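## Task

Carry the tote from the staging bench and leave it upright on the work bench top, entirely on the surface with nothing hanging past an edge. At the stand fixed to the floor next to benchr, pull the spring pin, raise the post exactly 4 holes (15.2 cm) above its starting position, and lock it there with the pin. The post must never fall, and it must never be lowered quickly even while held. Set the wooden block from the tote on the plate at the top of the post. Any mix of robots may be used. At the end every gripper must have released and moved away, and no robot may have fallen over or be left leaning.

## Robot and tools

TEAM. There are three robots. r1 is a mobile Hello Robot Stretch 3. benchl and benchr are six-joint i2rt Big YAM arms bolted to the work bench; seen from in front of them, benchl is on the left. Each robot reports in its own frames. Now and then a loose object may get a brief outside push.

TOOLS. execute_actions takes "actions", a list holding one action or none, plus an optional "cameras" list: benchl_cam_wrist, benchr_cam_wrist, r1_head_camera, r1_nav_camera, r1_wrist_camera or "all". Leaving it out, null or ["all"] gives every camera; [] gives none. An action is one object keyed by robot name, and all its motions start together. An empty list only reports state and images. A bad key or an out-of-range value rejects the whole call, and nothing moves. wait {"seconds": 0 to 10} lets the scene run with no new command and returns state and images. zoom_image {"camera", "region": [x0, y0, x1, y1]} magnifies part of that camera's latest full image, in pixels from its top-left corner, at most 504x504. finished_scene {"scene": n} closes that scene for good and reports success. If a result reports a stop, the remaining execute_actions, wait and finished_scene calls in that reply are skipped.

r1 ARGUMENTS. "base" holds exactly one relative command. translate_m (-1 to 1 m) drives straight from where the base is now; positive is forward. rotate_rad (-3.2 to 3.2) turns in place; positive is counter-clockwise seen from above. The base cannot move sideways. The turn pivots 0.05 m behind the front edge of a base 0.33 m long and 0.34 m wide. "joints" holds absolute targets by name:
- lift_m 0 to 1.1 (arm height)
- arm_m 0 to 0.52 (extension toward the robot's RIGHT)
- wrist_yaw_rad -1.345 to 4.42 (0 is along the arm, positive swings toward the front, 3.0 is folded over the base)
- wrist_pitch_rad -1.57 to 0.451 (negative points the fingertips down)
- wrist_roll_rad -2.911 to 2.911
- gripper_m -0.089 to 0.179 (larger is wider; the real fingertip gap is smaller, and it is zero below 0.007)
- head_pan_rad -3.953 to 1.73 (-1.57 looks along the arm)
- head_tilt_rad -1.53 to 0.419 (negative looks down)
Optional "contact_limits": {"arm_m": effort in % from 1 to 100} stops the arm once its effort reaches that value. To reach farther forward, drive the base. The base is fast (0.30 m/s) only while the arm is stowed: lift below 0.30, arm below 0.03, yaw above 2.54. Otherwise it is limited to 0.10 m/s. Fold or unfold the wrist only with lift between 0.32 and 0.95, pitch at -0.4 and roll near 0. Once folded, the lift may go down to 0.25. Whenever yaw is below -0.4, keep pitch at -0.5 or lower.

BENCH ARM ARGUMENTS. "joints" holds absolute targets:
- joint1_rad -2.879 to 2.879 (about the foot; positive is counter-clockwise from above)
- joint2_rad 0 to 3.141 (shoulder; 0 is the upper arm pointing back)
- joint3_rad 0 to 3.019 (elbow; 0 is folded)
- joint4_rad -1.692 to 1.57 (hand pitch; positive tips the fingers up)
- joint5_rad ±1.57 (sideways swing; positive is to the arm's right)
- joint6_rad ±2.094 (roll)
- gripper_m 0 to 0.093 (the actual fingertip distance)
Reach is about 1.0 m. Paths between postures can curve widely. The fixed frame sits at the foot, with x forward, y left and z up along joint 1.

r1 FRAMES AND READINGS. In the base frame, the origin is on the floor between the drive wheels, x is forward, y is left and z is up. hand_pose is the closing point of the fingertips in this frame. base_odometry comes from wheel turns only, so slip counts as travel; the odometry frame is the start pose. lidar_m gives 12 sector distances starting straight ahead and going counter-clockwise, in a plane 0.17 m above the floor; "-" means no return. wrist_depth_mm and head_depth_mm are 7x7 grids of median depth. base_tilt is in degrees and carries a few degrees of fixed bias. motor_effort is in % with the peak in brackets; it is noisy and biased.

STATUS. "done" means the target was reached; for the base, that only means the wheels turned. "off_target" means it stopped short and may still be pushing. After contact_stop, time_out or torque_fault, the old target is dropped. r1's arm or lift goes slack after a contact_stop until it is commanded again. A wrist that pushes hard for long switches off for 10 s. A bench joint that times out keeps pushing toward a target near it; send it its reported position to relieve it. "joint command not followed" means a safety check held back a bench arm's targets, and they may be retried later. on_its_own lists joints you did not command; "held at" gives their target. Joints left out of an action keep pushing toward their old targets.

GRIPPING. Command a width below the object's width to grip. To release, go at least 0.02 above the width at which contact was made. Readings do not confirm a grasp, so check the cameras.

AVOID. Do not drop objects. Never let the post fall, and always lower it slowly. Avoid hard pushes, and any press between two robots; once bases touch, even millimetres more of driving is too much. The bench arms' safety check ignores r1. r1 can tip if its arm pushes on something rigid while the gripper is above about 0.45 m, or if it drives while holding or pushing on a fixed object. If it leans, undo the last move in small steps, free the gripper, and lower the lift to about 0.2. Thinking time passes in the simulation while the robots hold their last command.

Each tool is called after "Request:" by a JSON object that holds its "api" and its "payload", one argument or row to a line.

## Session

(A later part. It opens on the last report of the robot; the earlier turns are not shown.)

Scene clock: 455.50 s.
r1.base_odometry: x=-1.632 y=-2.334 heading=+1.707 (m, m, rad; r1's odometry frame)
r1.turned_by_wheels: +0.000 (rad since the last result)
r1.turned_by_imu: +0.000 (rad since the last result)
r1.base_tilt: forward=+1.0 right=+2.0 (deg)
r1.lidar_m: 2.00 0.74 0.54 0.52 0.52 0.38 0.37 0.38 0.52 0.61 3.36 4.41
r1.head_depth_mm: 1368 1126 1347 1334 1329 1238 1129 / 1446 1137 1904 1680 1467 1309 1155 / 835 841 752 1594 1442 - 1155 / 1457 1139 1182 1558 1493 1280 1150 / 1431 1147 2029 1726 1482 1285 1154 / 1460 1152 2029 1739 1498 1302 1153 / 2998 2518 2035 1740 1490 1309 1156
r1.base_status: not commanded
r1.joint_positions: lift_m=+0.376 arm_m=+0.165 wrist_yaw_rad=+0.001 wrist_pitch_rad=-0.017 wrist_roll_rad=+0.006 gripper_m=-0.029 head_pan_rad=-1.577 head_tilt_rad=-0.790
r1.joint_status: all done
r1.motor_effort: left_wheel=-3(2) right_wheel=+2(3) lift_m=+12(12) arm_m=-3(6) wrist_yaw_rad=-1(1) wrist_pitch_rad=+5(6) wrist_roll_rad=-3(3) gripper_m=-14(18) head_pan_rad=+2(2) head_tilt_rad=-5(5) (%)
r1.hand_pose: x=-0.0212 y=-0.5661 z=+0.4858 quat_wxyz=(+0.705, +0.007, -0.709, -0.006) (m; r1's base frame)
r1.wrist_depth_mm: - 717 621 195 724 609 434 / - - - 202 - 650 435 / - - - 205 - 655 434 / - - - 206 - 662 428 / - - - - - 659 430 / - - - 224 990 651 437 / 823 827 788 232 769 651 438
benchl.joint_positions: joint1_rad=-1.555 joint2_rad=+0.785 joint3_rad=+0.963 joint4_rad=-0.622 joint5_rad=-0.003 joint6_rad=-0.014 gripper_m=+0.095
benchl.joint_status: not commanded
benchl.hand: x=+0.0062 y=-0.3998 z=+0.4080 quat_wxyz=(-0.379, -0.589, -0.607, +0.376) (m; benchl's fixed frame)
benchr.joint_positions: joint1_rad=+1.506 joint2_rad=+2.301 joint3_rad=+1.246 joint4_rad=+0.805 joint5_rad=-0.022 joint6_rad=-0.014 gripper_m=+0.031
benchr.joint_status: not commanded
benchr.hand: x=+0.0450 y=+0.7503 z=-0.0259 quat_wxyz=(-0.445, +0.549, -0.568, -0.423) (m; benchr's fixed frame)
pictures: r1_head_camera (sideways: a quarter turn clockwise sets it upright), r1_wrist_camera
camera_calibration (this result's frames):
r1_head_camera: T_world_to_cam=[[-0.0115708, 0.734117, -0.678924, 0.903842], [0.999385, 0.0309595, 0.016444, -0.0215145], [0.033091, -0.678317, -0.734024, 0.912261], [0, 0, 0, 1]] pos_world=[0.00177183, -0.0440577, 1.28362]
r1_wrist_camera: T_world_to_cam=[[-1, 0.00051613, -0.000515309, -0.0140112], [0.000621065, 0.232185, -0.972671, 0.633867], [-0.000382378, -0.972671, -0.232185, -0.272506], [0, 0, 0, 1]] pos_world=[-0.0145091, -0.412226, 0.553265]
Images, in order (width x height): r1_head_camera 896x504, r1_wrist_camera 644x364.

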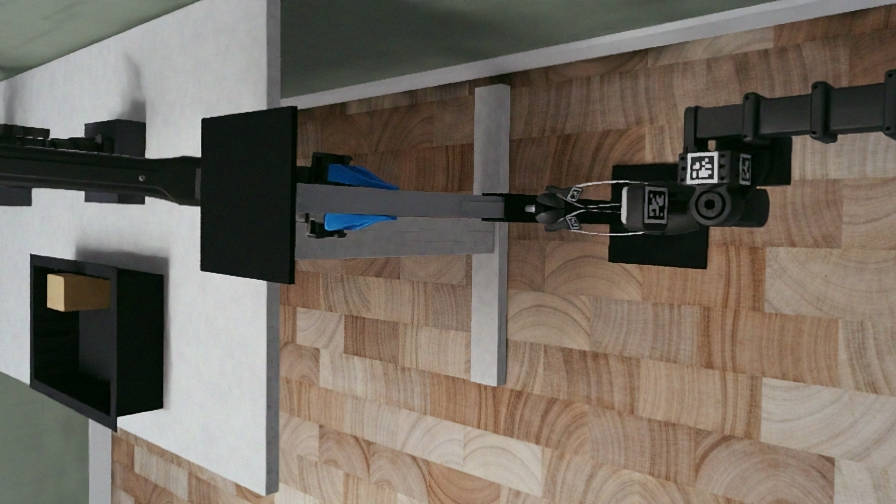

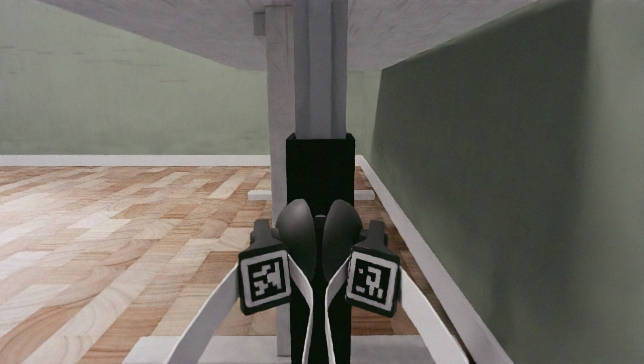

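Request:
{"api": "execute_actions", "payload": {
  "actions": [
    {"r1":{"joints":{"gripper_m":0.055,"lift_m":0.385}},"benchr":{"joints":{"joint2_rad":2.29}}}
  ],
  "cameras": ["r1_wrist_camera"]
}}

Request:
{"api": "execute_actions", "payload": {
  "actions": [
    {"r1":{"joints":{"arm_m":0.2}}}
  ],
  "cameras": ["r1_wrist_camera"]
}}

Request:
{"api": "execute_actions", "payload": {
  "actions": [
    {"r1":{"joints":{"gripper_m":-0.04}}}
  ],
  "cameras": ["r1_wrist_camera","r1_head_camera"]
}}

Request:
{"api": "execute_actions", "payload": {
  "actions": [
    {"r1":{"joints":{"arm_m":0.18}}}
  ],
  "cameras": ["r1_wrist_camera","r1_head_camera"]
}}

Scene clock: 465.97 s.
r1.base_odometry: x=-1.632 y=-2.334 heading=+1.707 (m, m, rad; r1's odometry frame)
r1.turned_by_wheels: +0.000 (rad since the last result)
r1.turned_by_imu: +0.001 (rad since the last result)
r1.base_tilt: forward=+1.1 right=+2.0 (deg)
r1.lidar_m: 2.00 0.74 0.54 0.52 0.52 0.38 0.37 0.38 0.52 0.61 3.36 4.43
r1.head_depth_mm: 1368 1127 1347 1335 1332 1236 1125 / 1447 1126 1917 1686 1480 1317 1144 / 834 849 755 1598 1445 - 1147 / 1459 1133 1191 1558 1464 1286 1148 / 1422 1153 2018 1733 1478 1292 1152 / 1462 1151 2027 1729 1495 1301 1156 / 3043 2530 2034 1743 1489 1302 1154
r1.base_status: not commanded
r1.joint_positions: lift_m=+0.384 arm_m=+0.165 wrist_yaw_rad=+0.001 wrist_pitch_rad=-0.024 wrist_roll_rad=+0.006 gripper_m=+0.055 head_pan_rad=-1.577 head_tilt_rad=-0.790
r1.joint_status: all done
r1.motor_effort: left_wheel=-2(2) right_wheel=+2(2) lift_m=+37(40) arm_m=-2(3) wrist_yaw_rad=-2(1) wrist_pitch_rad=+7(12) wrist_roll_rad=-3(3) gripper_m=+1(80) head_pan_rad=+3(2) head_tilt_rad=-5(5) (%)
r1.hand_pose: x=-0.0212 y=-0.5658 z=+0.4928 quat_wxyz=(+0.705, +0.009, -0.709, -0.009) (m; r1's base frame)
r1.wrist_depth_mm: - 724 621 194 707 611 436 / - - - 201 - 652 432 / - - - 206 - 654 433 / - - - 207 - 645 440 / - - - 212 - 642 437 / - - - 225 - 645 435 / 814 810 778 234 776 609 436
benchl.joint_positions: joint1_rad=-1.555 joint2_rad=+0.785 joint3_rad=+0.963 joint4_rad=-0.622 joint5_rad=-0.003 joint6_rad=-0.014 gripper_m=+0.095
benchl.joint_status: not commanded
benchl.hand: x=+0.0062 y=-0.3998 z=+0.4080 quat_wxyz=(-0.379, -0.589, -0.607, +0.376) (m; benchl's fixed frame)
benchr.joint_positions: joint1_rad=+1.506 joint2_rad=+2.301 joint3_rad=+1.246 joint4_rad=+0.805 joint5_rad=-0.022 joint6_rad=-0.014 gripper_m=+0.031
benchr.joint_status: all done
benchr.hand: x=+0.0450 y=+0.7503 z=-0.0259 quat_wxyz=(-0.445, +0.549, -0.568, -0.423) (m; benchr's fixed frame)
pictures: r1_wrist_camera
camera_calibration (this result's frames):
r1_wrist_camera: T_world_to_cam=[[-1, 0.000524596, -0.000504713, -0.0140097], [0.000615449, 0.238962, -0.971029, 0.643574], [-0.000388791, -0.971029, -0.238962, -0.266346], [0, 0, 0, 1]] pos_world=[-0.0145093, -0.412412, 0.561275]
Images, in order (width x height): r1_wrist_camera 644x364.

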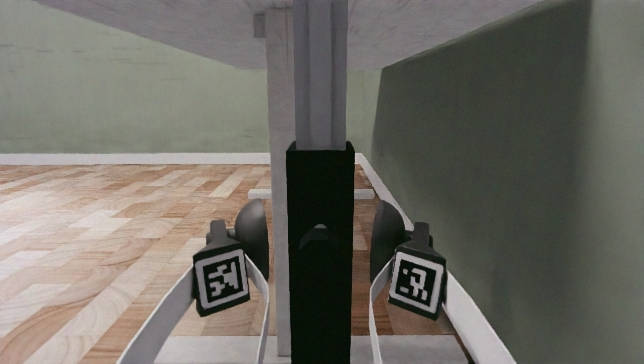

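Scene clock: 467.27 s.
r1.base_odometry: x=-1.632 y=-2.334 heading=+1.707 (m, m, rad; r1's odometry frame)
r1.turned_by_wheels: +0.000 (rad since the last result)
r1.turned_by_imu: +0.000 (rad since the last result)
r1.base_tilt: forward=+1.1 right=+2.0 (deg)
r1.lidar_m: 1.99 0.74 0.54 0.52 0.52 0.38 0.37 0.38 0.52 0.61 3.37 4.41
r1.head_depth_mm: 1378 1133 1343 1341 1322 1237 1122 / 1445 1136 1897 1684 1470 1312 1142 / 831 844 752 1587 1436 - 1138 / 1458 1138 1184 1565 1478 1278 1145 / 1416 1157 2030 1741 1483 1289 1149 / 1457 1156 2015 1739 1486 1298 1151 / 3006 2538 2047 1735 1489 1308 1152
r1.base_status: not commanded
r1.joint_positions: lift_m=+0.384 arm_m=+0.200 wrist_yaw_rad=+0.001 wrist_pitch_rad=-0.024 wrist_roll_rad=+0.006 gripper_m=+0.055 head_pan_rad=-1.577 head_tilt_rad=-0.790
r1.joint_status: all done
r1.motor_effort: left_wheel=-2(3) right_wheel=+2(2) lift_m=+38(37) arm_m=+3(3) wrist_yaw_rad=-1(1) wrist_pitch_rad=+7(7) wrist_roll_rad=-3(3) gripper_m=+0(0) head_pan_rad=+2(2) head_tilt_rad=-4(4) (%)
r1.hand_pose: x=-0.0212 y=-0.6003 z=+0.4929 quat_wxyz=(+0.705, +0.009, -0.709, -0.008) (m; r1's base frame)
r1.wrist_depth_mm: - 710 622 160 710 616 436 / - - - 166 - 652 433 / - - - 171 - 658 435 / - - - 171 - 651 440 / - - - 177 - 657 432 / - - 998 154 - 652 442 / 834 850 833 192 825 610 438
benchl.joint_positions: joint1_rad=-1.555 joint2_rad=+0.785 joint3_rad=+0.963 joint4_rad=-0.622 joint5_rad=-0.003 joint6_rad=-0.014 gripper_m=+0.095
benchl.joint_status: not commanded
benchl.hand: x=+0.0062 y=-0.3998 z=+0.4080 quat_wxyz=(-0.379, -0.589, -0.607, +0.376) (m; benchl's fixed frame)
benchr.joint_positions: joint1_rad=+1.506 joint2_rad=+2.301 joint3_rad=+1.246 joint4_rad=+0.805 joint5_rad=-0.022 joint6_rad=-0.014 gripper_m=+0.031
benchr.joint_status: not commanded
benchr.hand: x=+0.0450 y=+0.7503 z=-0.0259 quat_wxyz=(-0.445, +0.549, -0.568, -0.423) (m; benchr's fixed frame)
pictures: r1_wrist_camera
camera_calibration (this result's frames):
r1_wrist_camera: T_world_to_cam=[[-1, 0.000538768, -0.000505099, -0.0139865], [0.000619038, 0.238544, -0.971131, 0.651733], [-0.000402726, -0.971131, -0.238545, -0.3001], [0, 0, 0, 1]] pos_world=[-0.0145108, -0.446897, 0.561324]
Images, in order (width x height): r1_wrist_camera 644x364.

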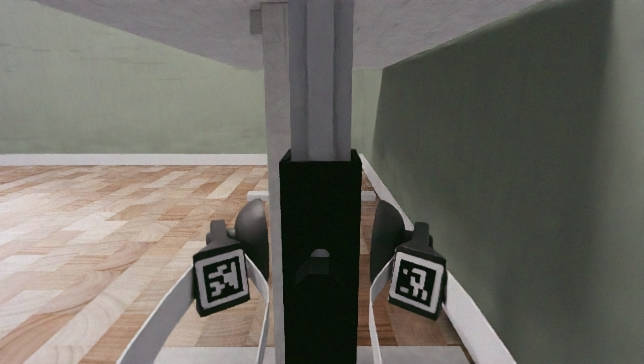

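Scene clock: 468.70 s.
r1.base_odometry: x=-1.632 y=-2.334 heading=+1.707 (m, m, rad; r1's odometry frame)
r1.turned_by_wheels: +0.000 (rad since the last result)
r1.turned_by_imu: +0.000 (rad since the last result)
r1.base_tilt: forward=+1.0 right=+1.9 (deg)
r1.lidar_m: 1.99 0.74 0.54 0.52 0.52 0.38 0.37 0.38 0.52 0.61 3.36 4.43
r1.head_depth_mm: 1385 1129 1346 1338 1327 1243 1126 / 1446 1134 1904 1694 1469 1311 1142 / 833 846 759 1600 1463 - 1142 / 1457 1143 1186 1549 1478 1285 1149 / 1417 1153 2037 1737 1479 1301 1157 / 1475 1157 2011 1739 1478 1294 1155 / 2989 2553 2038 1757 1500 1303 1159
r1.base_status: not commanded
r1.joint_positions: lift_m=+0.384 arm_m=+0.199 wrist_yaw_rad=-0.002 wrist_pitch_rad=-0.024 wrist_roll_rad=+0.003 gripper_m=-0.039 head_pan_rad=-1.577 head_tilt_rad=-0.790
r1.joint_status: all done
r1.motor_effort: left_wheel=-4(3) right_wheel=+4(4) lift_m=+37(37) arm_m=+7(7) wrist_yaw_rad=+1(2) wrist_pitch_rad=+7(7) wrist_roll_rad=-2(3) gripper_m=-23(97) head_pan_rad=+2(1) head_tilt_rad=-5(5) (%)
r1.hand_pose: x=-0.0219 y=-0.5999 z=+0.4928 quat_wxyz=(+0.706, +0.008, -0.708, -0.010) (m; r1's base frame)
r1.wrist_depth_mm: - 728 624 160 717 605 431 / - - - 166 - 660 434 / - - - 173 - 645 431 / - - - 171 - 645 433 / - - - 176 - 648 436 / - - - 146 909 657 432 / 833 831 836 195 832 629 430
benchl.joint_positions: joint1_rad=-1.555 joint2_rad=+0.785 joint3_rad=+0.963 joint4_rad=-0.622 joint5_rad=-0.003 joint6_rad=-0.014 gripper_m=+0.095
benchl.joint_status: not commanded
benchl.hand: x=+0.0062 y=-0.3998 z=+0.4080 quat_wxyz=(-0.379, -0.589, -0.607, +0.376) (m; benchl's fixed frame)
benchr.joint_positions: joint1_rad=+1.506 joint2_rad=+2.301 joint3_rad=+1.246 joint4_rad=+0.805 joint5_rad=-0.022 joint6_rad=-0.014 gripper_m=+0.031
benchr.joint_status: not commanded
benchr.hand: x=+0.0450 y=+0.7503 z=-0.0259 quat_wxyz=(-0.445, +0.549, -0.568, -0.423) (m; benchr's fixed frame)
pictures: r1_head_camera (sideways: a quarter turn clockwise sets it upright), r1_wrist_camera
camera_calibration (this result's frames):
r1_head_camera: T_world_to_cam=[[-0.0115706, 0.734117, -0.678924, 0.903842], [0.999385, 0.0309593, 0.016444, -0.0215145], [0.0330908, -0.678317, -0.734024, 0.912261], [0, 0, 0, 1]] pos_world=[0.00177181, -0.0440577, 1.28362]
r1_wrist_camera: T_world_to_cam=[[-0.999993, 0.00333533, 0.00194404, -0.0142461], [-0.00109051, 0.239013, -0.971016, 0.65174], [-0.00370331, -0.971011, -0.239008, -0.299494], [0, 0, 0, 1]] pos_world=[-0.0146444, -0.446539, 0.561296]
Images, in order (width x height): r1_head_camera 896x504, r1_wrist_camera 644x364.

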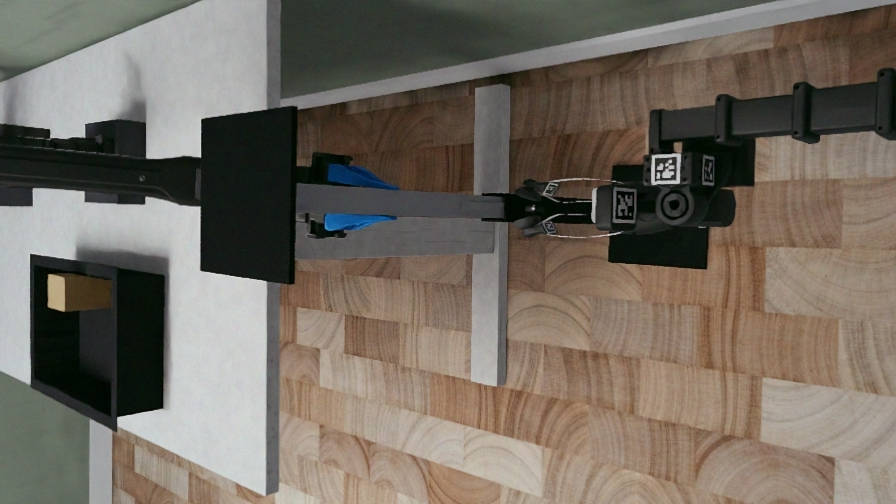

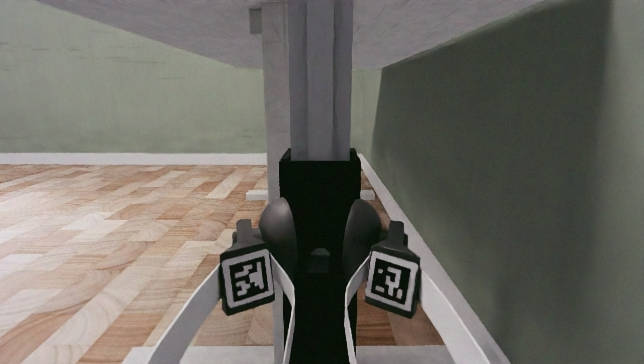

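Scene clock: 470.07 s.
r1.base_odometry: x=-1.632 y=-2.334 heading=+1.707 (m, m, rad; r1's odometry frame)
r1.turned_by_wheels: +0.000 (rad since the last result)
r1.turned_by_imu: +0.000 (rad since the last result)
r1.base_tilt: forward=+1.1 right=+1.9 (deg)
r1.lidar_m: 2.00 0.74 0.54 0.52 0.52 0.38 0.37 0.38 0.52 0.61 3.37 4.44
r1.head_depth_mm: 1376 1130 1357 1347 1322 1249 1127 / 1440 1132 1908 1671 1470 1305 1145 / 834 850 753 1604 1455 - 1142 / 1458 1142 1181 1565 1474 1282 1153 / 1425 1141 2028 1726 1486 1297 1151 / 1465 1154 2034 1742 1479 1302 1154 / 2962 2551 2045 1757 1486 1302 1155
r1.base_status: not commanded
r1.joint_positions: lift_m=+0.385 arm_m=+0.180 wrist_yaw_rad=-0.002 wrist_pitch_rad=+0.034 wrist_roll_rad=+0.003 gripper_m=-0.036 head_pan_rad=-1.577 head_tilt_rad=-0.791
r1.joint_status: all done
r1.motor_effort: left_wheel=-2(4) right_wheel=+3(5) lift_m=+33(37) arm_m=-3(8) wrist_yaw_rad=+2(3) wrist_pitch_rad=-10(19) wrist_roll_rad=-2(2) gripper_m=-12(23) head_pan_rad=+1(3) head_tilt_rad=-4(5) (%)
r1.hand_pose: x=-0.0220 y=-0.5822 z=+0.5079 quat_wxyz=(+0.706, -0.012, -0.708, +0.011) (m; r1's base frame)
r1.wrist_depth_mm: 510 501 506 183 507 497 434 / - - - 189 993 637 432 / - - - 194 - 645 430 / - - - 195 - 646 430 / - - - - - 654 439 / - - - - - 644 431 / 926 899 931 209 895 656 432
benchl.joint_positions: joint1_rad=-1.555 joint2_rad=+0.785 joint3_rad=+0.963 joint4_rad=-0.622 joint5_rad=-0.003 joint6_rad=-0.014 gripper_m=+0.095
benchl.joint_status: not commanded
benchl.hand: x=+0.0062 y=-0.3998 z=+0.4080 quat_wxyz=(-0.379, -0.589, -0.607, +0.376) (m; benchl's fixed frame)
benchr.joint_positions: joint1_rad=+1.506 joint2_rad=+2.301 joint3_rad=+1.246 joint4_rad=+0.805 joint5_rad=-0.022 joint6_rad=-0.014 gripper_m=+0.031
benchr.joint_status: not commanded
benchr.hand: x=+0.0450 y=+0.7503 z=-0.0259 quat_wxyz=(-0.445, +0.549, -0.568, -0.423) (m; benchr's fixed frame)
pictures: r1_head_camera (sideways: a quarter turn clockwise sets it upright), r1_wrist_camera
camera_calibration (this result's frames):
r1_head_camera: T_world_to_cam=[[-0.011572, 0.734475, -0.678537, 0.903337], [0.999385, 0.0309554, 0.0164635, -0.0215398], [0.0330964, -0.67793, -0.734381, 0.912725], [0, 0, 0, 1]] pos_world=[0.00177208, -0.0440481, 1.28359]
r1_wrist_camera: T_world_to_cam=[[-0.999991, 0.00368014, 0.00191793, -0.0141826], [-0.00121503, 0.182271, -0.983248, 0.635339], [-0.00396807, -0.983241, -0.182265, -0.314658], [0, 0, 0, 1]] pos_world=[-0.0146591, -0.425137, 0.567371]
Images, in order (width x height): r1_head_camera 896x504, r1_wrist_camera 644x364.

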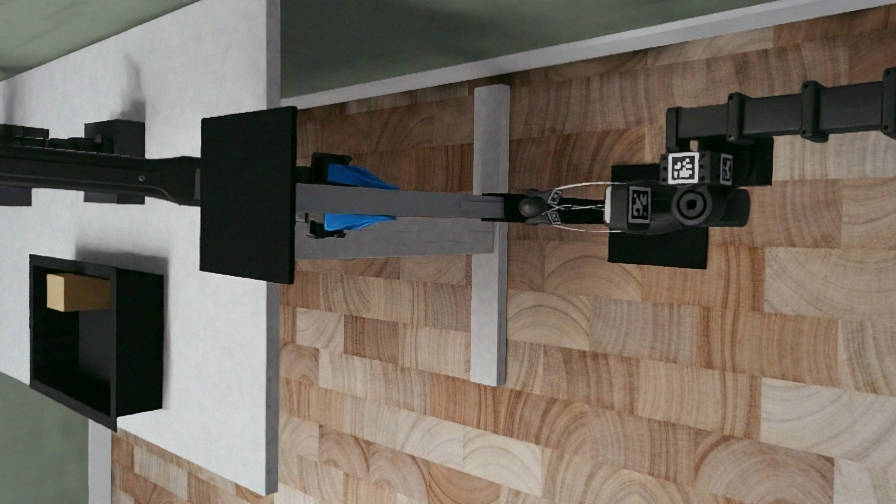

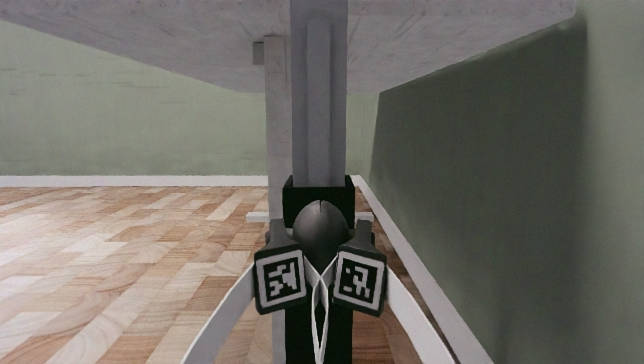

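Too high and too deep. Middle values.

Request:
{"api": "execute_actions", "payload": {
  "actions": [
    {"r1":{"joints":{"gripper_m":0.055}}}
  ],
  "cameras": []
}}

Request:
{"api": "execute_actions", "payload": {
  "actions": [
    {"r1":{"joints":{"arm_m":0.192,"lift_m":0.373}}}
  ],
  "cameras": ["r1_wrist_camera"]
}}

Request:
{"api": "execute_actions", "payload": {
  "actions": [
    {"r1":{"joints":{"gripper_m":-0.04}}}
  ],
  "cameras": ["r1_wrist_camera","r1_head_camera"]
}}

Request:
{"api": "zoom_image", "payload": {
  "camera": "r1_head_camera",
  "region": [470, 150, 620, 270]
}}

Request:
{"api": "execute_actions", "payload": {
  "actions": [
    {"r1":{"joints":{"arm_m":0.18}}}
  ],
  "cameras": ["r1_wrist_camera","r1_head_camera"]
}}

Request:
{"api": "zoom_image", "payload": {
  "camera": "r1_head_camera",
  "region": [470, 150, 620, 270]
}}

Scene clock: 479.87 s.
r1.base_odometry: x=-1.632 y=-2.334 heading=+1.707 (m, m, rad; r1's odometry frame)
r1.turned_by_wheels: +0.000 (rad since the last result)
r1.turned_by_imu: +0.001 (rad since the last result)
r1.base_tilt: forward=+1.0 right=+1.9 (deg)
r1.lidar_m: 2.00 0.74 0.54 0.52 0.52 0.38 0.37 0.38 0.52 0.61 3.35 4.40
r1.head_depth_mm: 1363 1123 1341 1333 1324 1240 1129 / 1434 1132 1900 1682 1467 1312 1145 / 833 846 752 1604 1448 - 1147 / 1452 1141 1185 1559 1483 1284 1141 / 1431 1146 2009 1708 1471 1293 1156 / 1449 1154 2030 1735 1487 1296 1153 / 2978 2575 2041 1738 1482 1295 1160
r1.base_status: not commanded
r1.joint_positions: lift_m=+0.385 arm_m=+0.180 wrist_yaw_rad=+0.000 wrist_pitch_rad=-0.015 wrist_roll_rad=+0.003 gripper_m=+0.055 head_pan_rad=-1.577 head_tilt_rad=-0.791
r1.joint_status: all done
r1.motor_effort: left_wheel=-2(3) right_wheel=+2(3) lift_m=+33(33) arm_m=-1(3) wrist_yaw_rad=+0(2) wrist_pitch_rad=+4(10) wrist_roll_rad=-2(2) gripper_m=+0(82) head_pan_rad=+3(3) head_tilt_rad=-4(4) (%)
r1.hand_pose: x=-0.0215 y=-0.5810 z=+0.4953 quat_wxyz=(+0.706, +0.006, -0.708, -0.006) (m; r1's base frame)
r1.wrist_depth_mm: - 689 611 179 666 586 429 / - - - 185 - 650 438 / - - - 194 - 648 438 / - - - 191 - 636 434 / - - - 196 988 652 436 / - - - 208 - 663 435 / 840 829 850 215 860 604 437
benchl.joint_positions: joint1_rad=-1.555 joint2_rad=+0.785 joint3_rad=+0.963 joint4_rad=-0.622 joint5_rad=-0.003 joint6_rad=-0.014 gripper_m=+0.095
benchl.joint_status: not commanded
benchl.hand: x=+0.0062 y=-0.3998 z=+0.4080 quat_wxyz=(-0.379, -0.589, -0.607, +0.376) (m; benchl's fixed frame)
benchr.joint_positions: joint1_rad=+1.506 joint2_rad=+2.301 joint3_rad=+1.246 joint4_rad=+0.805 joint5_rad=-0.022 joint6_rad=-0.014 gripper_m=+0.031
benchr.joint_status: not commanded
benchr.hand: x=+0.0450 y=+0.7503 z=-0.0259 quat_wxyz=(-0.445, +0.549, -0.568, -0.423) (m; benchr's fixed frame)
pictures: none
No camera images: the call's "cameras" was empty. Leave "cameras" out to get every camera's image.

Scene clock: 480.73 s.
r1.base_odometry: x=-1.632 y=-2.334 heading=+1.707 (m, m, rad; r1's odometry frame)
r1.turned_by_wheels: +0.000 (rad since the last result)
r1.turned_by_imu: +0.000 (rad since the last result)
r1.base_tilt: forward=+1.1 right=+1.9 (deg)
r1.lidar_m: 2.00 0.74 0.54 0.52 0.52 0.38 0.37 0.38 0.52 0.61 3.36 4.41
r1.head_depth_mm: 1366 1126 1351 1342 1327 1234 1125 / 1436 1133 1899 1665 1480 1308 1145 / 833 843 755 1598 1438 - 1151 / 1456 1149 1184 1552 1480 1281 1146 / 1431 1140 2031 1726 1481 1286 1146 / 1450 1149 2020 1734 1487 1305 1153 / 3026 2534 2044 1733 1492 1304 1157
r1.base_status: not commanded
r1.joint_positions: lift_m=+0.374 arm_m=+0.192 wrist_yaw_rad=+0.000 wrist_pitch_rad=-0.016 wrist_roll_rad=+0.003 gripper_m=+0.055 head_pan_rad=-1.577 head_tilt_rad=-0.791
r1.joint_status: all done
r1.motor_effort: left_wheel=-3(2) right_wheel=+2(2) lift_m=+11(30) arm_m=+3(4) wrist_yaw_rad=+0(0) wrist_pitch_rad=+5(4) wrist_roll_rad=-2(2) gripper_m=+1(0) head_pan_rad=+2(2) head_tilt_rad=-4(4) (%)
r1.hand_pose: x=-0.0215 y=-0.5925 z=+0.4841 quat_wxyz=(+0.706, +0.006, -0.708, -0.006) (m; r1's base frame)
r1.wrist_depth_mm: - 726 632 168 717 604 439 / - - - 173 - 652 431 / - - - 179 - 655 431 / - - - 178 - 647 433 / - - - 184 986 650 441 / - - - 193 - 658 438 / 837 835 810 201 822 611 435
benchl.joint_positions: joint1_rad=-1.555 joint2_rad=+0.785 joint3_rad=+0.963 joint4_rad=-0.622 joint5_rad=-0.003 joint6_rad=-0.014 gripper_m=+0.095
benchl.joint_status: not commanded
benchl.hand: x=+0.0062 y=-0.3998 z=+0.4080 quat_wxyz=(-0.379, -0.589, -0.607, +0.376) (m; benchl's fixed frame)
benchr.joint_positions: joint1_rad=+1.506 joint2_rad=+2.301 joint3_rad=+1.246 joint4_rad=+0.805 joint5_rad=-0.022 joint6_rad=-0.014 gripper_m=+0.031
benchr.joint_status: not commanded
benchr.hand: x=+0.0450 y=+0.7503 z=-0.0259 quat_wxyz=(-0.445, +0.549, -0.568, -0.423) (m; benchr's fixed frame)
pictures: r1_wrist_camera
camera_calibration (this result's frames):
r1_wrist_camera: T_world_to_cam=[[-0.999997, 0.00163631, 0.00199475, -0.0148472], [-0.00156227, 0.231258, -0.972891, 0.637813], [-0.00205326, -0.972891, -0.231255, -0.299248], [0, 0, 0, 1]] pos_world=[-0.0144651, -0.438611, 0.55135]
Images, in order (width x height): r1_wrist_camera 644x364.

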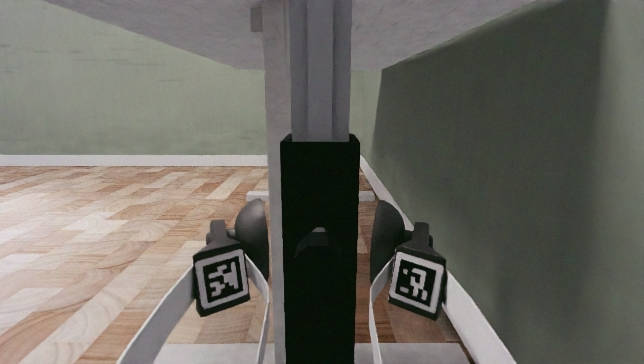

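Scene clock: 482.17 s.
r1.base_odometry: x=-1.632 y=-2.334 heading=+1.707 (m, m, rad; r1's odometry frame)
r1.turned_by_wheels: +0.000 (rad since the last result)
r1.turned_by_imu: +0.000 (rad since the last result)
r1.base_tilt: forward=+1.1 right=+1.9 (deg)
r1.lidar_m: 2.00 0.74 0.54 0.52 0.52 0.38 0.37 0.38 0.52 0.61 3.37 4.40
r1.head_depth_mm: 1367 1130 1341 1344 1325 1246 1130 / 1438 1124 1907 1690 1473 1309 1144 / 834 845 753 1582 1450 - 1147 / 1449 1143 1182 1572 1484 1289 1146 / 1421 1148 2018 1730 1490 1294 1152 / 1463 1153 2031 1742 1488 1294 1142 / 3018 2557 2032 1746 1496 1304 1158
r1.base_status: not commanded
r1.joint_positions: lift_m=+0.374 arm_m=+0.192 wrist_yaw_rad=-0.001 wrist_pitch_rad=-0.016 wrist_roll_rad=+0.003 gripper_m=-0.039 head_pan_rad=-1.577 head_tilt_rad=-0.791
r1.joint_status: all done
r1.motor_effort: left_wheel=-2(2) right_wheel=+2(2) lift_m=+12(12) arm_m=+3(3) wrist_yaw_rad=+1(1) wrist_pitch_rad=+5(4) wrist_roll_rad=-2(2) gripper_m=-23(98) head_pan_rad=+2(2) head_tilt_rad=-4(4) (%)
r1.hand_pose: x=-0.0217 y=-0.5925 z=+0.4841 quat_wxyz=(+0.706, +0.006, -0.708, -0.006) (m; r1's base frame)
r1.wrist_depth_mm: - 743 640 168 722 606 438 / - - - 174 - 647 435 / - - - 179 - 650 435 / - - - 178 - 650 435 / - - - 181 - 640 433 / - - - 194 958 654 433 / 827 828 822 202 831 646 432
benchl.joint_positions: joint1_rad=-1.555 joint2_rad=+0.785 joint3_rad=+0.963 joint4_rad=-0.622 joint5_rad=-0.003 joint6_rad=-0.014 gripper_m=+0.095
benchl.joint_status: not commanded
benchl.hand: x=+0.0062 y=-0.3998 z=+0.4080 quat_wxyz=(-0.379, -0.589, -0.607, +0.376) (m; benchl's fixed frame)
benchr.joint_positions: joint1_rad=+1.506 joint2_rad=+2.301 joint3_rad=+1.246 joint4_rad=+0.805 joint5_rad=-0.022 joint6_rad=-0.014 gripper_m=+0.031
benchr.joint_status: not commanded
benchr.hand: x=+0.0450 y=+0.7503 z=-0.0259 quat_wxyz=(-0.445, +0.549, -0.568, -0.423) (m; benchr's fixed frame)
pictures: r1_head_camera (sideways: a quarter turn clockwise sets it upright), r1_wrist_camera
camera_calibration (this result's frames):
r1_head_camera: T_world_to_cam=[[-0.0115719, 0.734475, -0.678537, 0.903338], [0.999385, 0.0309553, 0.0164635, -0.0215398], [0.0330963, -0.67793, -0.734381, 0.912725], [0, 0, 0, 1]] pos_world=[0.00177208, -0.0440481, 1.28359]
r1_wrist_camera: T_world_to_cam=[[-0.999995, 0.00263353, 0.00199454, -0.0145113], [-0.00133142, 0.231268, -0.972889, 0.637821], [-0.00302341, -0.972886, -0.231264, -0.299263], [0, 0, 0, 1]] pos_world=[-0.0145668, -0.438618, 0.551349]
Images, in order (width x height): r1_head_camera 896x504, r1_wrist_camera 644x364.

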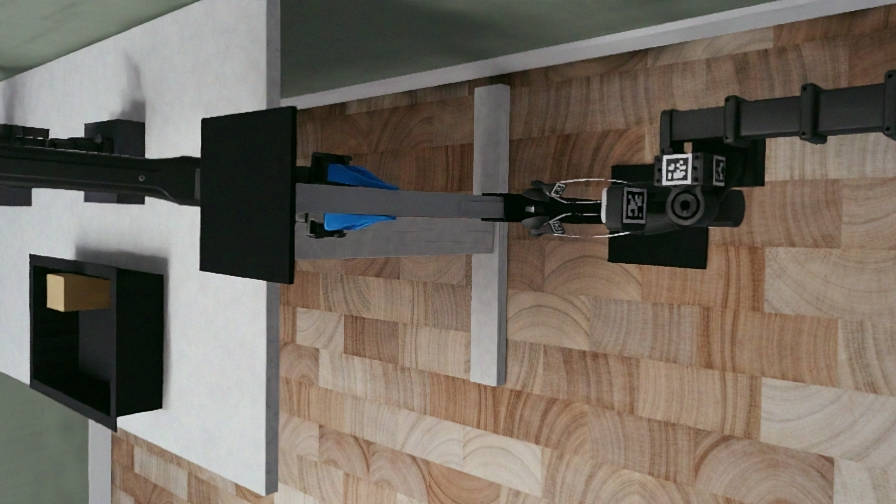

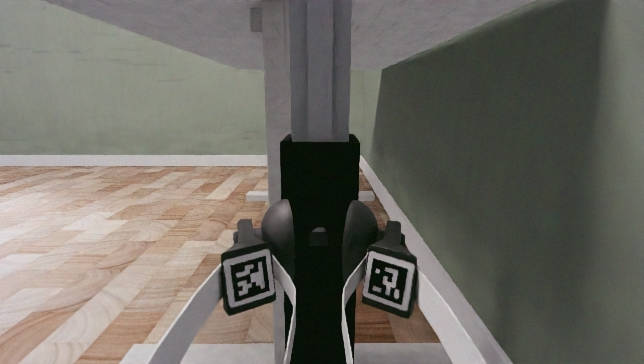

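Region (470, 150, 620, 270) of r1_head_camera's 896x504 image, scaled by 3.360, with more detail than that image has; it fills the top 403 rows of this view, and the rest is white.

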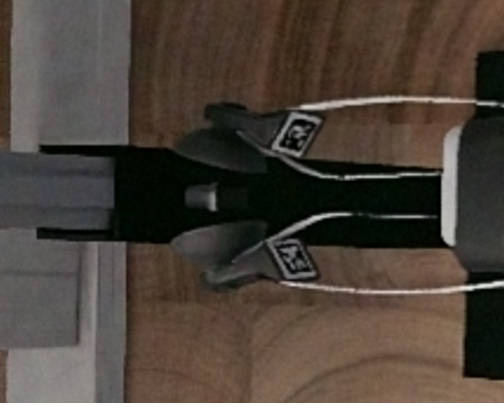

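Scene clock: 483.03 s.
r1.base_odometry: x=-1.632 y=-2.334 heading=+1.707 (m, m, rad; r1's odometry frame)
r1.turned_by_wheels: +0.000 (rad since the last result)
r1.turned_by_imu: +0.000 (rad since the last result)
r1.base_tilt: forward=+1.1 right=+1.9 (deg)
r1.lidar_m: 2.00 0.74 0.54 0.52 0.52 0.38 0.37 0.38 0.52 0.61 3.37 4.42
r1.head_depth_mm: 1368 1124 1345 1340 1321 1242 1130 / 1498 1133 1906 1684 1476 1319 1139 / 834 845 754 1598 1446 - 1149 / 1451 1133 1187 1550 1474 1277 1149 / 1413 1137 2031 1729 1477 1301 1150 / 1468 1150 2046 1740 1489 1295 1154 / 2991 2546 2019 1746 1486 1291 1153
r1.base_status: not commanded
r1.joint_positions: lift_m=+0.374 arm_m=+0.181 wrist_yaw_rad=+0.001 wrist_pitch_rad=-0.012 wrist_roll_rad=+0.003 gripper_m=-0.036 head_pan_rad=-1.577 head_tilt_rad=-0.791
r1.joint_status: all done
r1.motor_effort: left_wheel=-1(2) right_wheel=+1(2) lift_m=+12(12) arm_m=-5(7) wrist_yaw_rad=-1(1) wrist_pitch_rad=+3(5) wrist_roll_rad=-2(2) gripper_m=-19(22) head_pan_rad=+2(2) head_tilt_rad=-4(4) (%)
r1.hand_pose: x=-0.0212 y=-0.5814 z=+0.4852 quat_wxyz=(+0.706, +0.005, -0.708, -0.004) (m; r1's base frame)
r1.wrist_depth_mm: - 716 633 179 713 606 438 / - - - 186 - 642 443 / - - - 191 - 651 437 / - - - 190 - 658 438 / - - - 165 - 655 437 / - - - 206 963 642 441 / 828 844 838 214 831 640 439
benchl.joint_positions: joint1_rad=-1.555 joint2_rad=+0.785 joint3_rad=+0.963 joint4_rad=-0.622 joint5_rad=-0.003 joint6_rad=-0.014 gripper_m=+0.095
benchl.joint_status: not commanded
benchl.hand: x=+0.0062 y=-0.3998 z=+0.4080 quat_wxyz=(-0.379, -0.589, -0.607, +0.376) (m; benchl's fixed frame)
benchr.joint_positions: joint1_rad=+1.506 joint2_rad=+2.301 joint3_rad=+1.246 joint4_rad=+0.805 joint5_rad=-0.022 joint6_rad=-0.014 gripper_m=+0.031
benchr.joint_status: not commanded
benchr.hand: x=+0.0450 y=+0.7503 z=-0.0259 quat_wxyz=(-0.445, +0.549, -0.568, -0.423) (m; benchr's fixed frame)
pictures: r1_head_camera (sideways: a quarter turn clockwise sets it upright), r1_wrist_camera
camera_calibration (this result's frames):
r1_head_camera: T_world_to_cam=[[-0.0115719, 0.734475, -0.678538, 0.903338], [0.999385, 0.0309553, 0.0164635, -0.0215398], [0.0330963, -0.67793, -0.734381, 0.912725], [0, 0, 0, 1]] pos_world=[0.00177208, -0.0440481, 1.28359]
r1_wrist_camera: T_world_to_cam=[[-0.999998, 0.000479922, 0.00198819, -0.0152386], [-0.00182737, 0.226975, -0.973899, 0.634338], [-0.000918665, -0.973901, -0.226973, -0.290843], [0, 0, 0, 1]] pos_world=[-0.0143466, -0.427224, 0.551798]
Images, in order (width x height): r1_head_camera 896x504, r1_wrist_camera 644x364.

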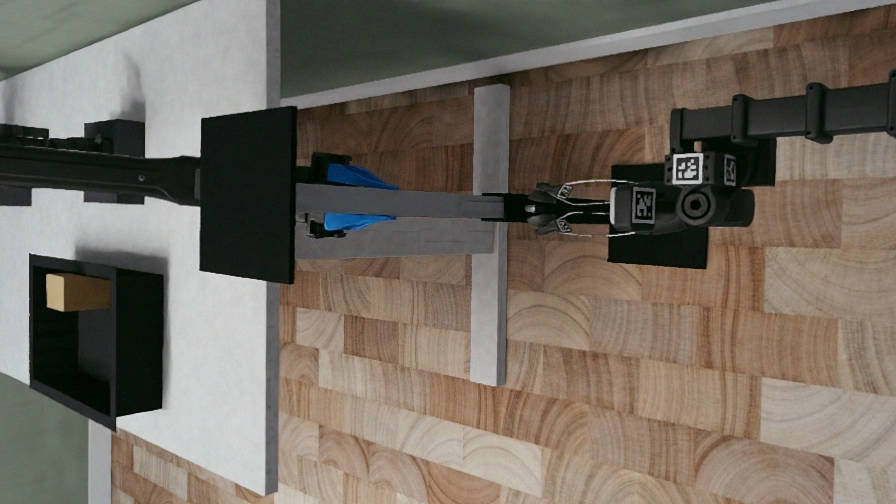

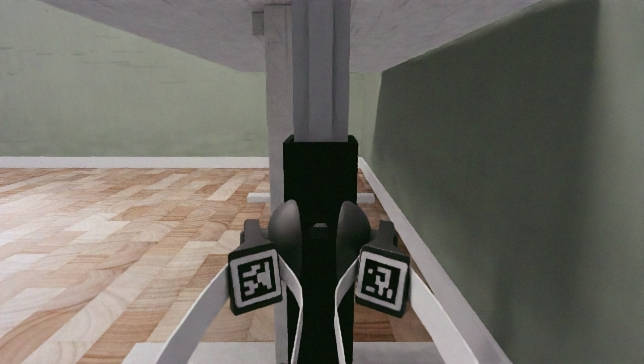

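Region (470, 150, 620, 270) of r1_head_camera's 896x504 image, scaled by 3.360, with more detail than that image has; it fills the top 403 rows of this view, and the rest is white.

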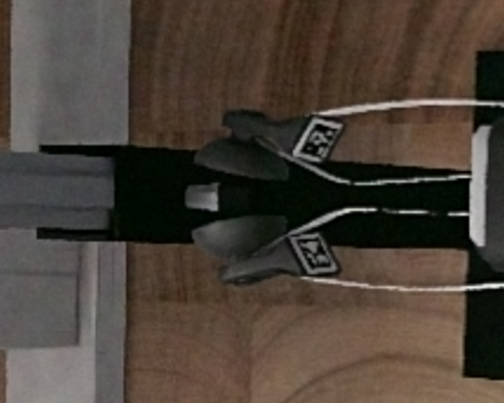

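Request:
{"api": "execute_actions", "payload": {
  "actions": [
    {"r1":{"joints":{"gripper_m":-0.06}},"benchr":{"joints":{"joint2_rad":2.25}}}
  ],
  "cameras": []
}}

Request:
{"api": "execute_actions", "payload": {
  "actions": [
    {"r1":{"joints":{"arm_m":0.174}}}
  ],
  "cameras": ["r1_head_camera"]
}}

Request:
{"api": "zoom_image", "payload": {
  "camera": "r1_head_camera",
  "region": [470, 150, 620, 270]
}}

Scene clock: 495.40 s.
r1.base_odometry: x=-1.632 y=-2.334 heading=+1.707 (m, m, rad; r1's odometry frame)
r1.turned_by_wheels: +0.000 (rad since the last result)
r1.turned_by_imu: +0.001 (rad since the last result)
r1.base_tilt: forward=+1.1 right=+2.0 (deg)
r1.lidar_m: 2.00 0.74 0.54 0.52 0.52 0.38 0.37 0.38 0.52 0.61 3.35 4.42
r1.head_depth_mm: 1363 1127 1347 1341 1324 1237 1123 / 1505 1135 1889 1676 1465 1313 1144 / 834 844 752 1600 1439 - 1144 / 1458 1141 1184 1550 1473 1282 1146 / 1430 1146 2021 1728 1492 1295 1151 / 1458 1149 2015 1718 1478 1298 1153 / 3027 2528 2037 1726 1481 1301 1156
r1.base_status: not commanded
r1.joint_positions: lift_m=+0.374 arm_m=+0.181 wrist_yaw_rad=+0.001 wrist_pitch_rad=-0.011 wrist_roll_rad=+0.003 gripper_m=-0.059 head_pan_rad=-1.577 head_tilt_rad=-0.791
r1.joint_status: all done
r1.motor_effort: left_wheel=-1(1) right_wheel=+1(1) lift_m=+12(11) arm_m=-5(5) wrist_yaw_rad=-1(1) wrist_pitch_rad=+3(3) wrist_roll_rad=-2(2) gripper_m=-26(99) head_pan_rad=+2(2) head_tilt_rad=-4(4) (%)
r1.hand_pose: x=-0.0212 y=-0.5815 z=+0.4854 quat_wxyz=(+0.706, +0.005, -0.708, -0.004) (m; r1's base frame)
r1.wrist_depth_mm: - 717 619 178 715 607 430 / - - - 186 - 647 435 / - - - 191 - 644 434 / - - - 191 - 646 439 / - - - 165 - 644 430 / - - - 206 983 654 443 / 808 823 827 215 823 663 437
benchl.joint_positions: joint1_rad=-1.555 joint2_rad=+0.785 joint3_rad=+0.963 joint4_rad=-0.622 joint5_rad=-0.003 joint6_rad=-0.014 gripper_m=+0.095
benchl.joint_status: not commanded
benchl.hand: x=+0.0062 y=-0.3998 z=+0.4080 quat_wxyz=(-0.379, -0.589, -0.607, +0.376) (m; benchl's fixed frame)
benchr.joint_positions: joint1_rad=+1.506 joint2_rad=+2.300 joint3_rad=+1.246 joint4_rad=+0.805 joint5_rad=-0.022 joint6_rad=-0.014 gripper_m=+0.031
benchr.joint_status: all done
benchr.hand: x=+0.0450 y=+0.7504 z=-0.0254 quat_wxyz=(-0.445, +0.549, -0.567, -0.423) (m; benchr's fixed frame)
pictures: none
No camera images: the call's "cameras" was empty. Leave "cameras" out to get every camera's image.

Scene clock: 496.10 s.
r1.base_odometry: x=-1.632 y=-2.334 heading=+1.707 (m, m, rad; r1's odometry frame)
r1.turned_by_wheels: +0.000 (rad since the last result)
r1.turned_by_imu: +0.000 (rad since the last result)
r1.base_tilt: forward=+1.1 right=+1.9 (deg)
r1.lidar_m: 2.00 0.74 0.54 0.52 0.52 0.38 0.37 0.38 0.52 0.61 3.36 4.44
r1.head_depth_mm: 1368 1123 1355 1337 1331 1238 1128 / 1449 1130 1892 1675 1485 1309 1143 / 835 846 755 1593 1447 - 1144 / 1443 1140 1178 1560 1477 1282 1149 / 1417 1153 2028 1737 1472 1292 1155 / 1457 1150 2028 1740 1489 1294 1149 / 3011 2534 2052 1746 1486 1304 1152
r1.base_status: not commanded
r1.joint_positions: lift_m=+0.374 arm_m=+0.174 wrist_yaw_rad=+0.001 wrist_pitch_rad=-0.010 wrist_roll_rad=+0.003 gripper_m=-0.056 head_pan_rad=-1.577 head_tilt_rad=-0.791
r1.joint_status: all done
r1.motor_effort: left_wheel=-2(1) right_wheel=+1(1) lift_m=+12(12) arm_m=-4(9) wrist_yaw_rad=-1(1) wrist_pitch_rad=+2(3) wrist_roll_rad=-2(2) gripper_m=-24(26) head_pan_rad=+2(3) head_tilt_rad=-4(5) (%)
r1.hand_pose: x=-0.0212 y=-0.5754 z=+0.4858 quat_wxyz=(+0.706, +0.004, -0.708, -0.003) (m; r1's base frame)
r1.wrist_depth_mm: - 693 615 186 705 611 433 / - - - 192 - 642 433 / - - - 198 - 668 433 / - - - 196 - 640 436 / - - - - - 655 436 / - - - 212 943 656 438 / 809 852 851 221 852 654 430
benchl.joint_positions: joint1_rad=-1.555 joint2_rad=+0.785 joint3_rad=+0.963 joint4_rad=-0.622 joint5_rad=-0.003 joint6_rad=-0.014 gripper_m=+0.095
benchl.joint_status: not commanded
benchl.hand: x=+0.0062 y=-0.3998 z=+0.4080 quat_wxyz=(-0.379, -0.589, -0.607, +0.376) (m; benchl's fixed frame)
benchr.joint_positions: joint1_rad=+1.506 joint2_rad=+2.300 joint3_rad=+1.246 joint4_rad=+0.805 joint5_rad=-0.022 joint6_rad=-0.014 gripper_m=+0.031
benchr.joint_status: not commanded
benchr.hand: x=+0.0450 y=+0.7504 z=-0.0254 quat_wxyz=(-0.445, +0.549, -0.567, -0.423) (m; benchr's fixed frame)
pictures: r1_head_camera (sideways: a quarter turn clockwise sets it upright)
camera_calibration (this result's frames):
r1_head_camera: T_world_to_cam=[[-0.011572, 0.734475, -0.678537, 0.903338], [0.999385, 0.0309554, 0.0164635, -0.0215398], [0.0330964, -0.67793, -0.734381, 0.912725], [0, 0, 0, 1]] pos_world=[0.00177208, -0.0440481, 1.28359]
Images, in order (width x height): r1_head_camera 896x504.

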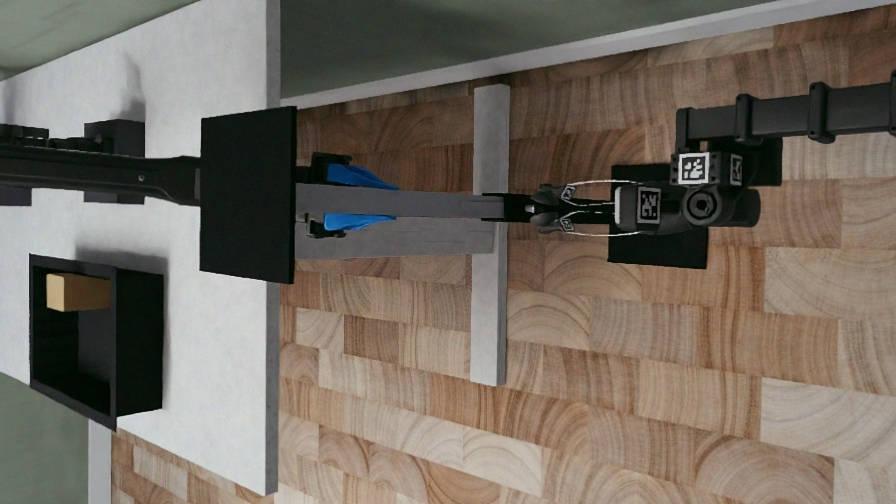

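Region (470, 150, 620, 270) of r1_head_camera's 896x504 image, scaled by 3.360, with more detail than that image has; it fills the top 403 rows of this view, and the rest is white.

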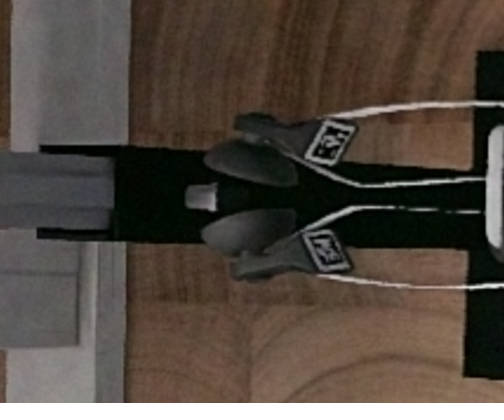

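Request:
{"api": "execute_actions", "payload": {
  "actions": [
    {"r1":{"joints":{"gripper_m":0.05}},"benchr":{"joints":{"joint2_rad":2.22}}}
  ],
  "cameras": []
}}

Request:
{"api": "execute_actions", "payload": {
  "actions": [
    {"r1":{"joints":{"arm_m":0.187}},"benchr":{"joints":{"joint2_rad":2.19}}}
  ],
  "cameras": []
}}

Request:
{"api": "execute_actions", "payload": {
  "actions": [
    {"r1":{"joints":{"gripper_m":-0.05}}}
  ],
  "cameras": ["r1_head_camera"]
}}

Scene clock: 506.33 s.
r1.base_odometry: x=-1.632 y=-2.334 heading=+1.707 (m, m, rad; r1's odometry frame)
r1.turned_by_wheels: +0.000 (rad since the last result)
r1.turned_by_imu: +0.001 (rad since the last result)
r1.base_tilt: forward=+1.0 right=+1.9 (deg)
r1.lidar_m: 1.99 0.74 0.54 0.52 0.52 0.38 0.37 0.38 0.52 0.61 3.35 4.43
r1.head_depth_mm: 1370 1132 1347 1331 1325 1247 1130 / 1443 1136 1897 1676 1461 1301 1140 / 834 842 753 1586 1450 - 1147 / 1463 1143 1184 1563 1491 1277 1147 / 1421 1140 2024 1737 1481 1301 1150 / 1460 1147 2020 1726 1493 1301 1160 / 2985 2586 2034 1740 1481 1298 1161
r1.base_status: not commanded
r1.joint_positions: lift_m=+0.374 arm_m=+0.174 wrist_yaw_rad=+0.001 wrist_pitch_rad=-0.015 wrist_roll_rad=+0.003 gripper_m=+0.050 head_pan_rad=-1.577 head_tilt_rad=-0.791
r1.joint_status: all done
r1.motor_effort: left_wheel=-1(2) right_wheel=+1(1) lift_m=+12(12) arm_m=-3(4) wrist_yaw_rad=-1(2) wrist_pitch_rad=+4(4) wrist_roll_rad=-2(2) gripper_m=+0(82) head_pan_rad=+1(2) head_tilt_rad=-4(3) (%)
r1.hand_pose: x=-0.0212 y=-0.5751 z=+0.4843 quat_wxyz=(+0.706, +0.006, -0.708, -0.005) (m; r1's base frame)
r1.wrist_depth_mm: - 738 643 186 726 611 436 / - - - 192 - 655 427 / - - - 196 - 647 434 / - - - 197 - 636 436 / - - - 201 998 659 436 / - - - 213 - 638 435 / 833 814 823 222 833 619 438
benchl.joint_positions: joint1_rad=-1.555 joint2_rad=+0.785 joint3_rad=+0.963 joint4_rad=-0.622 joint5_rad=-0.003 joint6_rad=-0.014 gripper_m=+0.095
benchl.joint_status: not commanded
benchl.hand: x=+0.0062 y=-0.3998 z=+0.4080 quat_wxyz=(-0.379, -0.589, -0.607, +0.376) (m; benchl's fixed frame)
benchr.joint_positions: joint1_rad=+1.506 joint2_rad=+2.299 joint3_rad=+1.246 joint4_rad=+0.805 joint5_rad=-0.022 joint6_rad=-0.014 gripper_m=+0.031
benchr.joint_status: all done
benchr.hand: x=+0.0451 y=+0.7507 z=-0.0243 quat_wxyz=(-0.445, +0.549, -0.567, -0.423) (m; benchr's fixed frame)
pictures: none
No camera images: the call's "cameras" was empty. Leave "cameras" out to get every camera's image.

Scene clock: 507.23 s.
r1.base_odometry: x=-1.632 y=-2.334 heading=+1.707 (m, m, rad; r1's odometry frame)
r1.turned_by_wheels: +0.000 (rad since the last result)
r1.turned_by_imu: +0.000 (rad since the last result)
r1.base_tilt: forward=+1.1 right=+1.9 (deg)
r1.lidar_m: 2.00 0.73 0.54 0.52 0.52 0.38 0.37 0.38 0.52 0.61 3.36 4.42
r1.head_depth_mm: 1379 1126 1342 1337 1326 1240 1124 / 1447 1133 1922 1673 1469 1303 1140 / 830 847 753 1606 1453 - 1145 / 1453 1135 1184 1558 1477 1277 1148 / 1420 1148 2027 1733 1480 1295 1152 / 1455 1155 2021 1728 1487 1299 1155 / 3027 2554 2049 1729 1483 1288 1158
r1.base_status: not commanded
r1.joint_positions: lift_m=+0.374 arm_m=+0.187 wrist_yaw_rad=+0.001 wrist_pitch_rad=-0.016 wrist_roll_rad=+0.003 gripper_m=+0.050 head_pan_rad=-1.577 head_tilt_rad=-0.791
r1.joint_status: all done
r1.motor_effort: left_wheel=-1(2) right_wheel=+1(2) lift_m=+12(11) arm_m=+3(3) wrist_yaw_rad=-1(1) wrist_pitch_rad=+4(4) wrist_roll_rad=-2(2) gripper_m=+0(0) head_pan_rad=+3(2) head_tilt_rad=-4(4) (%)
r1.hand_pose: x=-0.0212 y=-0.5875 z=+0.4842 quat_wxyz=(+0.706, +0.006, -0.708, -0.005) (m; r1's base frame)
r1.wrist_depth_mm: - 720 637 172 718 601 433 / - - - 179 - 640 435 / - - - 184 - 660 439 / - - - 184 - 650 435 / - - - 189 - 646 436 / - - - 199 - 657 433 / 857 828 832 208 829 604 436
benchl.joint_positions: joint1_rad=-1.555 joint2_rad=+0.785 joint3_rad=+0.963 joint4_rad=-0.622 joint5_rad=-0.003 joint6_rad=-0.014 gripper_m=+0.095
benchl.joint_status: not commanded
benchl.hand: x=+0.0062 y=-0.3998 z=+0.4080 quat_wxyz=(-0.379, -0.589, -0.607, +0.376) (m; benchl's fixed frame)
benchr.joint_positions: joint1_rad=+1.506 joint2_rad=+2.294 joint3_rad=+1.246 joint4_rad=+0.803 joint5_rad=-0.022 joint6_rad=-0.014 gripper_m=+0.031
benchr.joint_status: all done
benchr.hand: x=+0.0451 y=+0.7513 z=-0.0211 quat_wxyz=(-0.446, +0.548, -0.566, -0.424) (m; benchr's fixed frame)
pictures: none
No camera images: the call's "cameras" was empty. Leave "cameras" out to get every camera's image.

Scene clock: 508.73 s.
r1.base_odometry: x=-1.632 y=-2.334 heading=+1.707 (m, m, rad; r1's odometry frame)
r1.turned_by_wheels: +0.000 (rad since the last result)
r1.turned_by_imu: +0.000 (rad since the last result)
r1.base_tilt: forward=+1.1 right=+1.9 (deg)
r1.lidar_m: 2.00 0.74 0.54 0.52 0.52 0.38 0.37 0.38 0.52 0.61 3.37 4.41
r1.head_depth_mm: 1367 1128 1347 1343 1335 1248 1119 / 1457 1131 1882 1683 1460 1315 1141 / 835 843 752 1594 1445 - 1143 / 1448 1140 1213 1562 1474 1276 1145 / 1421 1146 2020 1719 1481 1305 1150 / 1419 1154 2030 1723 1482 1301 1159 / 3010 2532 2045 1750 1498 1301 1160
r1.base_status: not commanded
r1.joint_positions: lift_m=+0.374 arm_m=+0.187 wrist_yaw_rad=+0.001 wrist_pitch_rad=-0.013 wrist_roll_rad=+0.003 gripper_m=-0.049 head_pan_rad=-1.577 head_tilt_rad=-0.791
r1.joint_status: all done
r1.motor_effort: left_wheel=-2(1) right_wheel=+2(1) lift_m=+12(12) arm_m=-1(3) wrist_yaw_rad=-1(1) wrist_pitch_rad=+4(4) wrist_roll_rad=-2(2) gripper_m=-24(99) head_pan_rad=+3(2) head_tilt_rad=-4(4) (%)
r1.hand_pose: x=-0.0212 y=-0.5880 z=+0.4848 quat_wxyz=(+0.706, +0.005, -0.708, -0.005) (m; r1's base frame)
r1.wrist_depth_mm: - 724 629 172 712 604 438 / - - - 178 - 656 434 / - - - 184 - 657 433 / - - - 183 - 644 439 / - - - 164 - 651 432 / - - - 199 970 653 433 / 846 832 845 207 828 659 437
benchl.joint_positions: joint1_rad=-1.555 joint2_rad=+0.785 joint3_rad=+0.963 joint4_rad=-0.622 joint5_rad=-0.003 joint6_rad=-0.014 gripper_m=+0.095
benchl.joint_status: not commanded
benchl.hand: x=+0.0062 y=-0.3998 z=+0.4080 quat_wxyz=(-0.379, -0.589, -0.607, +0.376) (m; benchl's fixed frame)
benchr.joint_positions: joint1_rad=+1.506 joint2_rad=+2.294 joint3_rad=+1.246 joint4_rad=+0.803 joint5_rad=-0.022 joint6_rad=-0.014 gripper_m=+0.031
benchr.joint_status: not commanded
benchr.hand: x=+0.0451 y=+0.7513 z=-0.0211 quat_wxyz=(-0.446, +0.548, -0.566, -0.424) (m; benchr's fixed frame)
pictures: r1_head_camera (sideways: a quarter turn clockwise sets it upright)
camera_calibration (this result's frames):
r1_head_camera: T_world_to_cam=[[-0.011572, 0.734475, -0.678538, 0.903338], [0.999385, 0.0309554, 0.0164635, -0.0215398], [0.0330964, -0.67793, -0.734381, 0.912725], [0, 0, 0, 1]] pos_world=[0.00177208, -0.0440481, 1.28359]
Images, in order (width x height): r1_head_camera 896x504.

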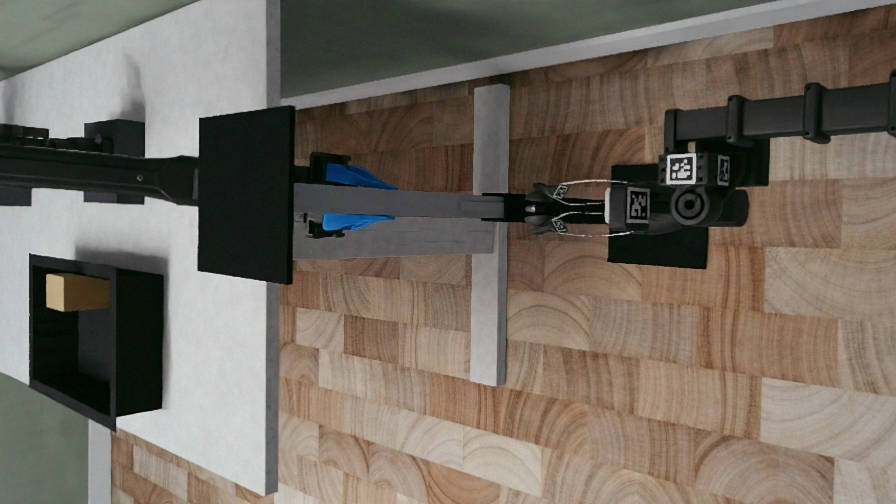

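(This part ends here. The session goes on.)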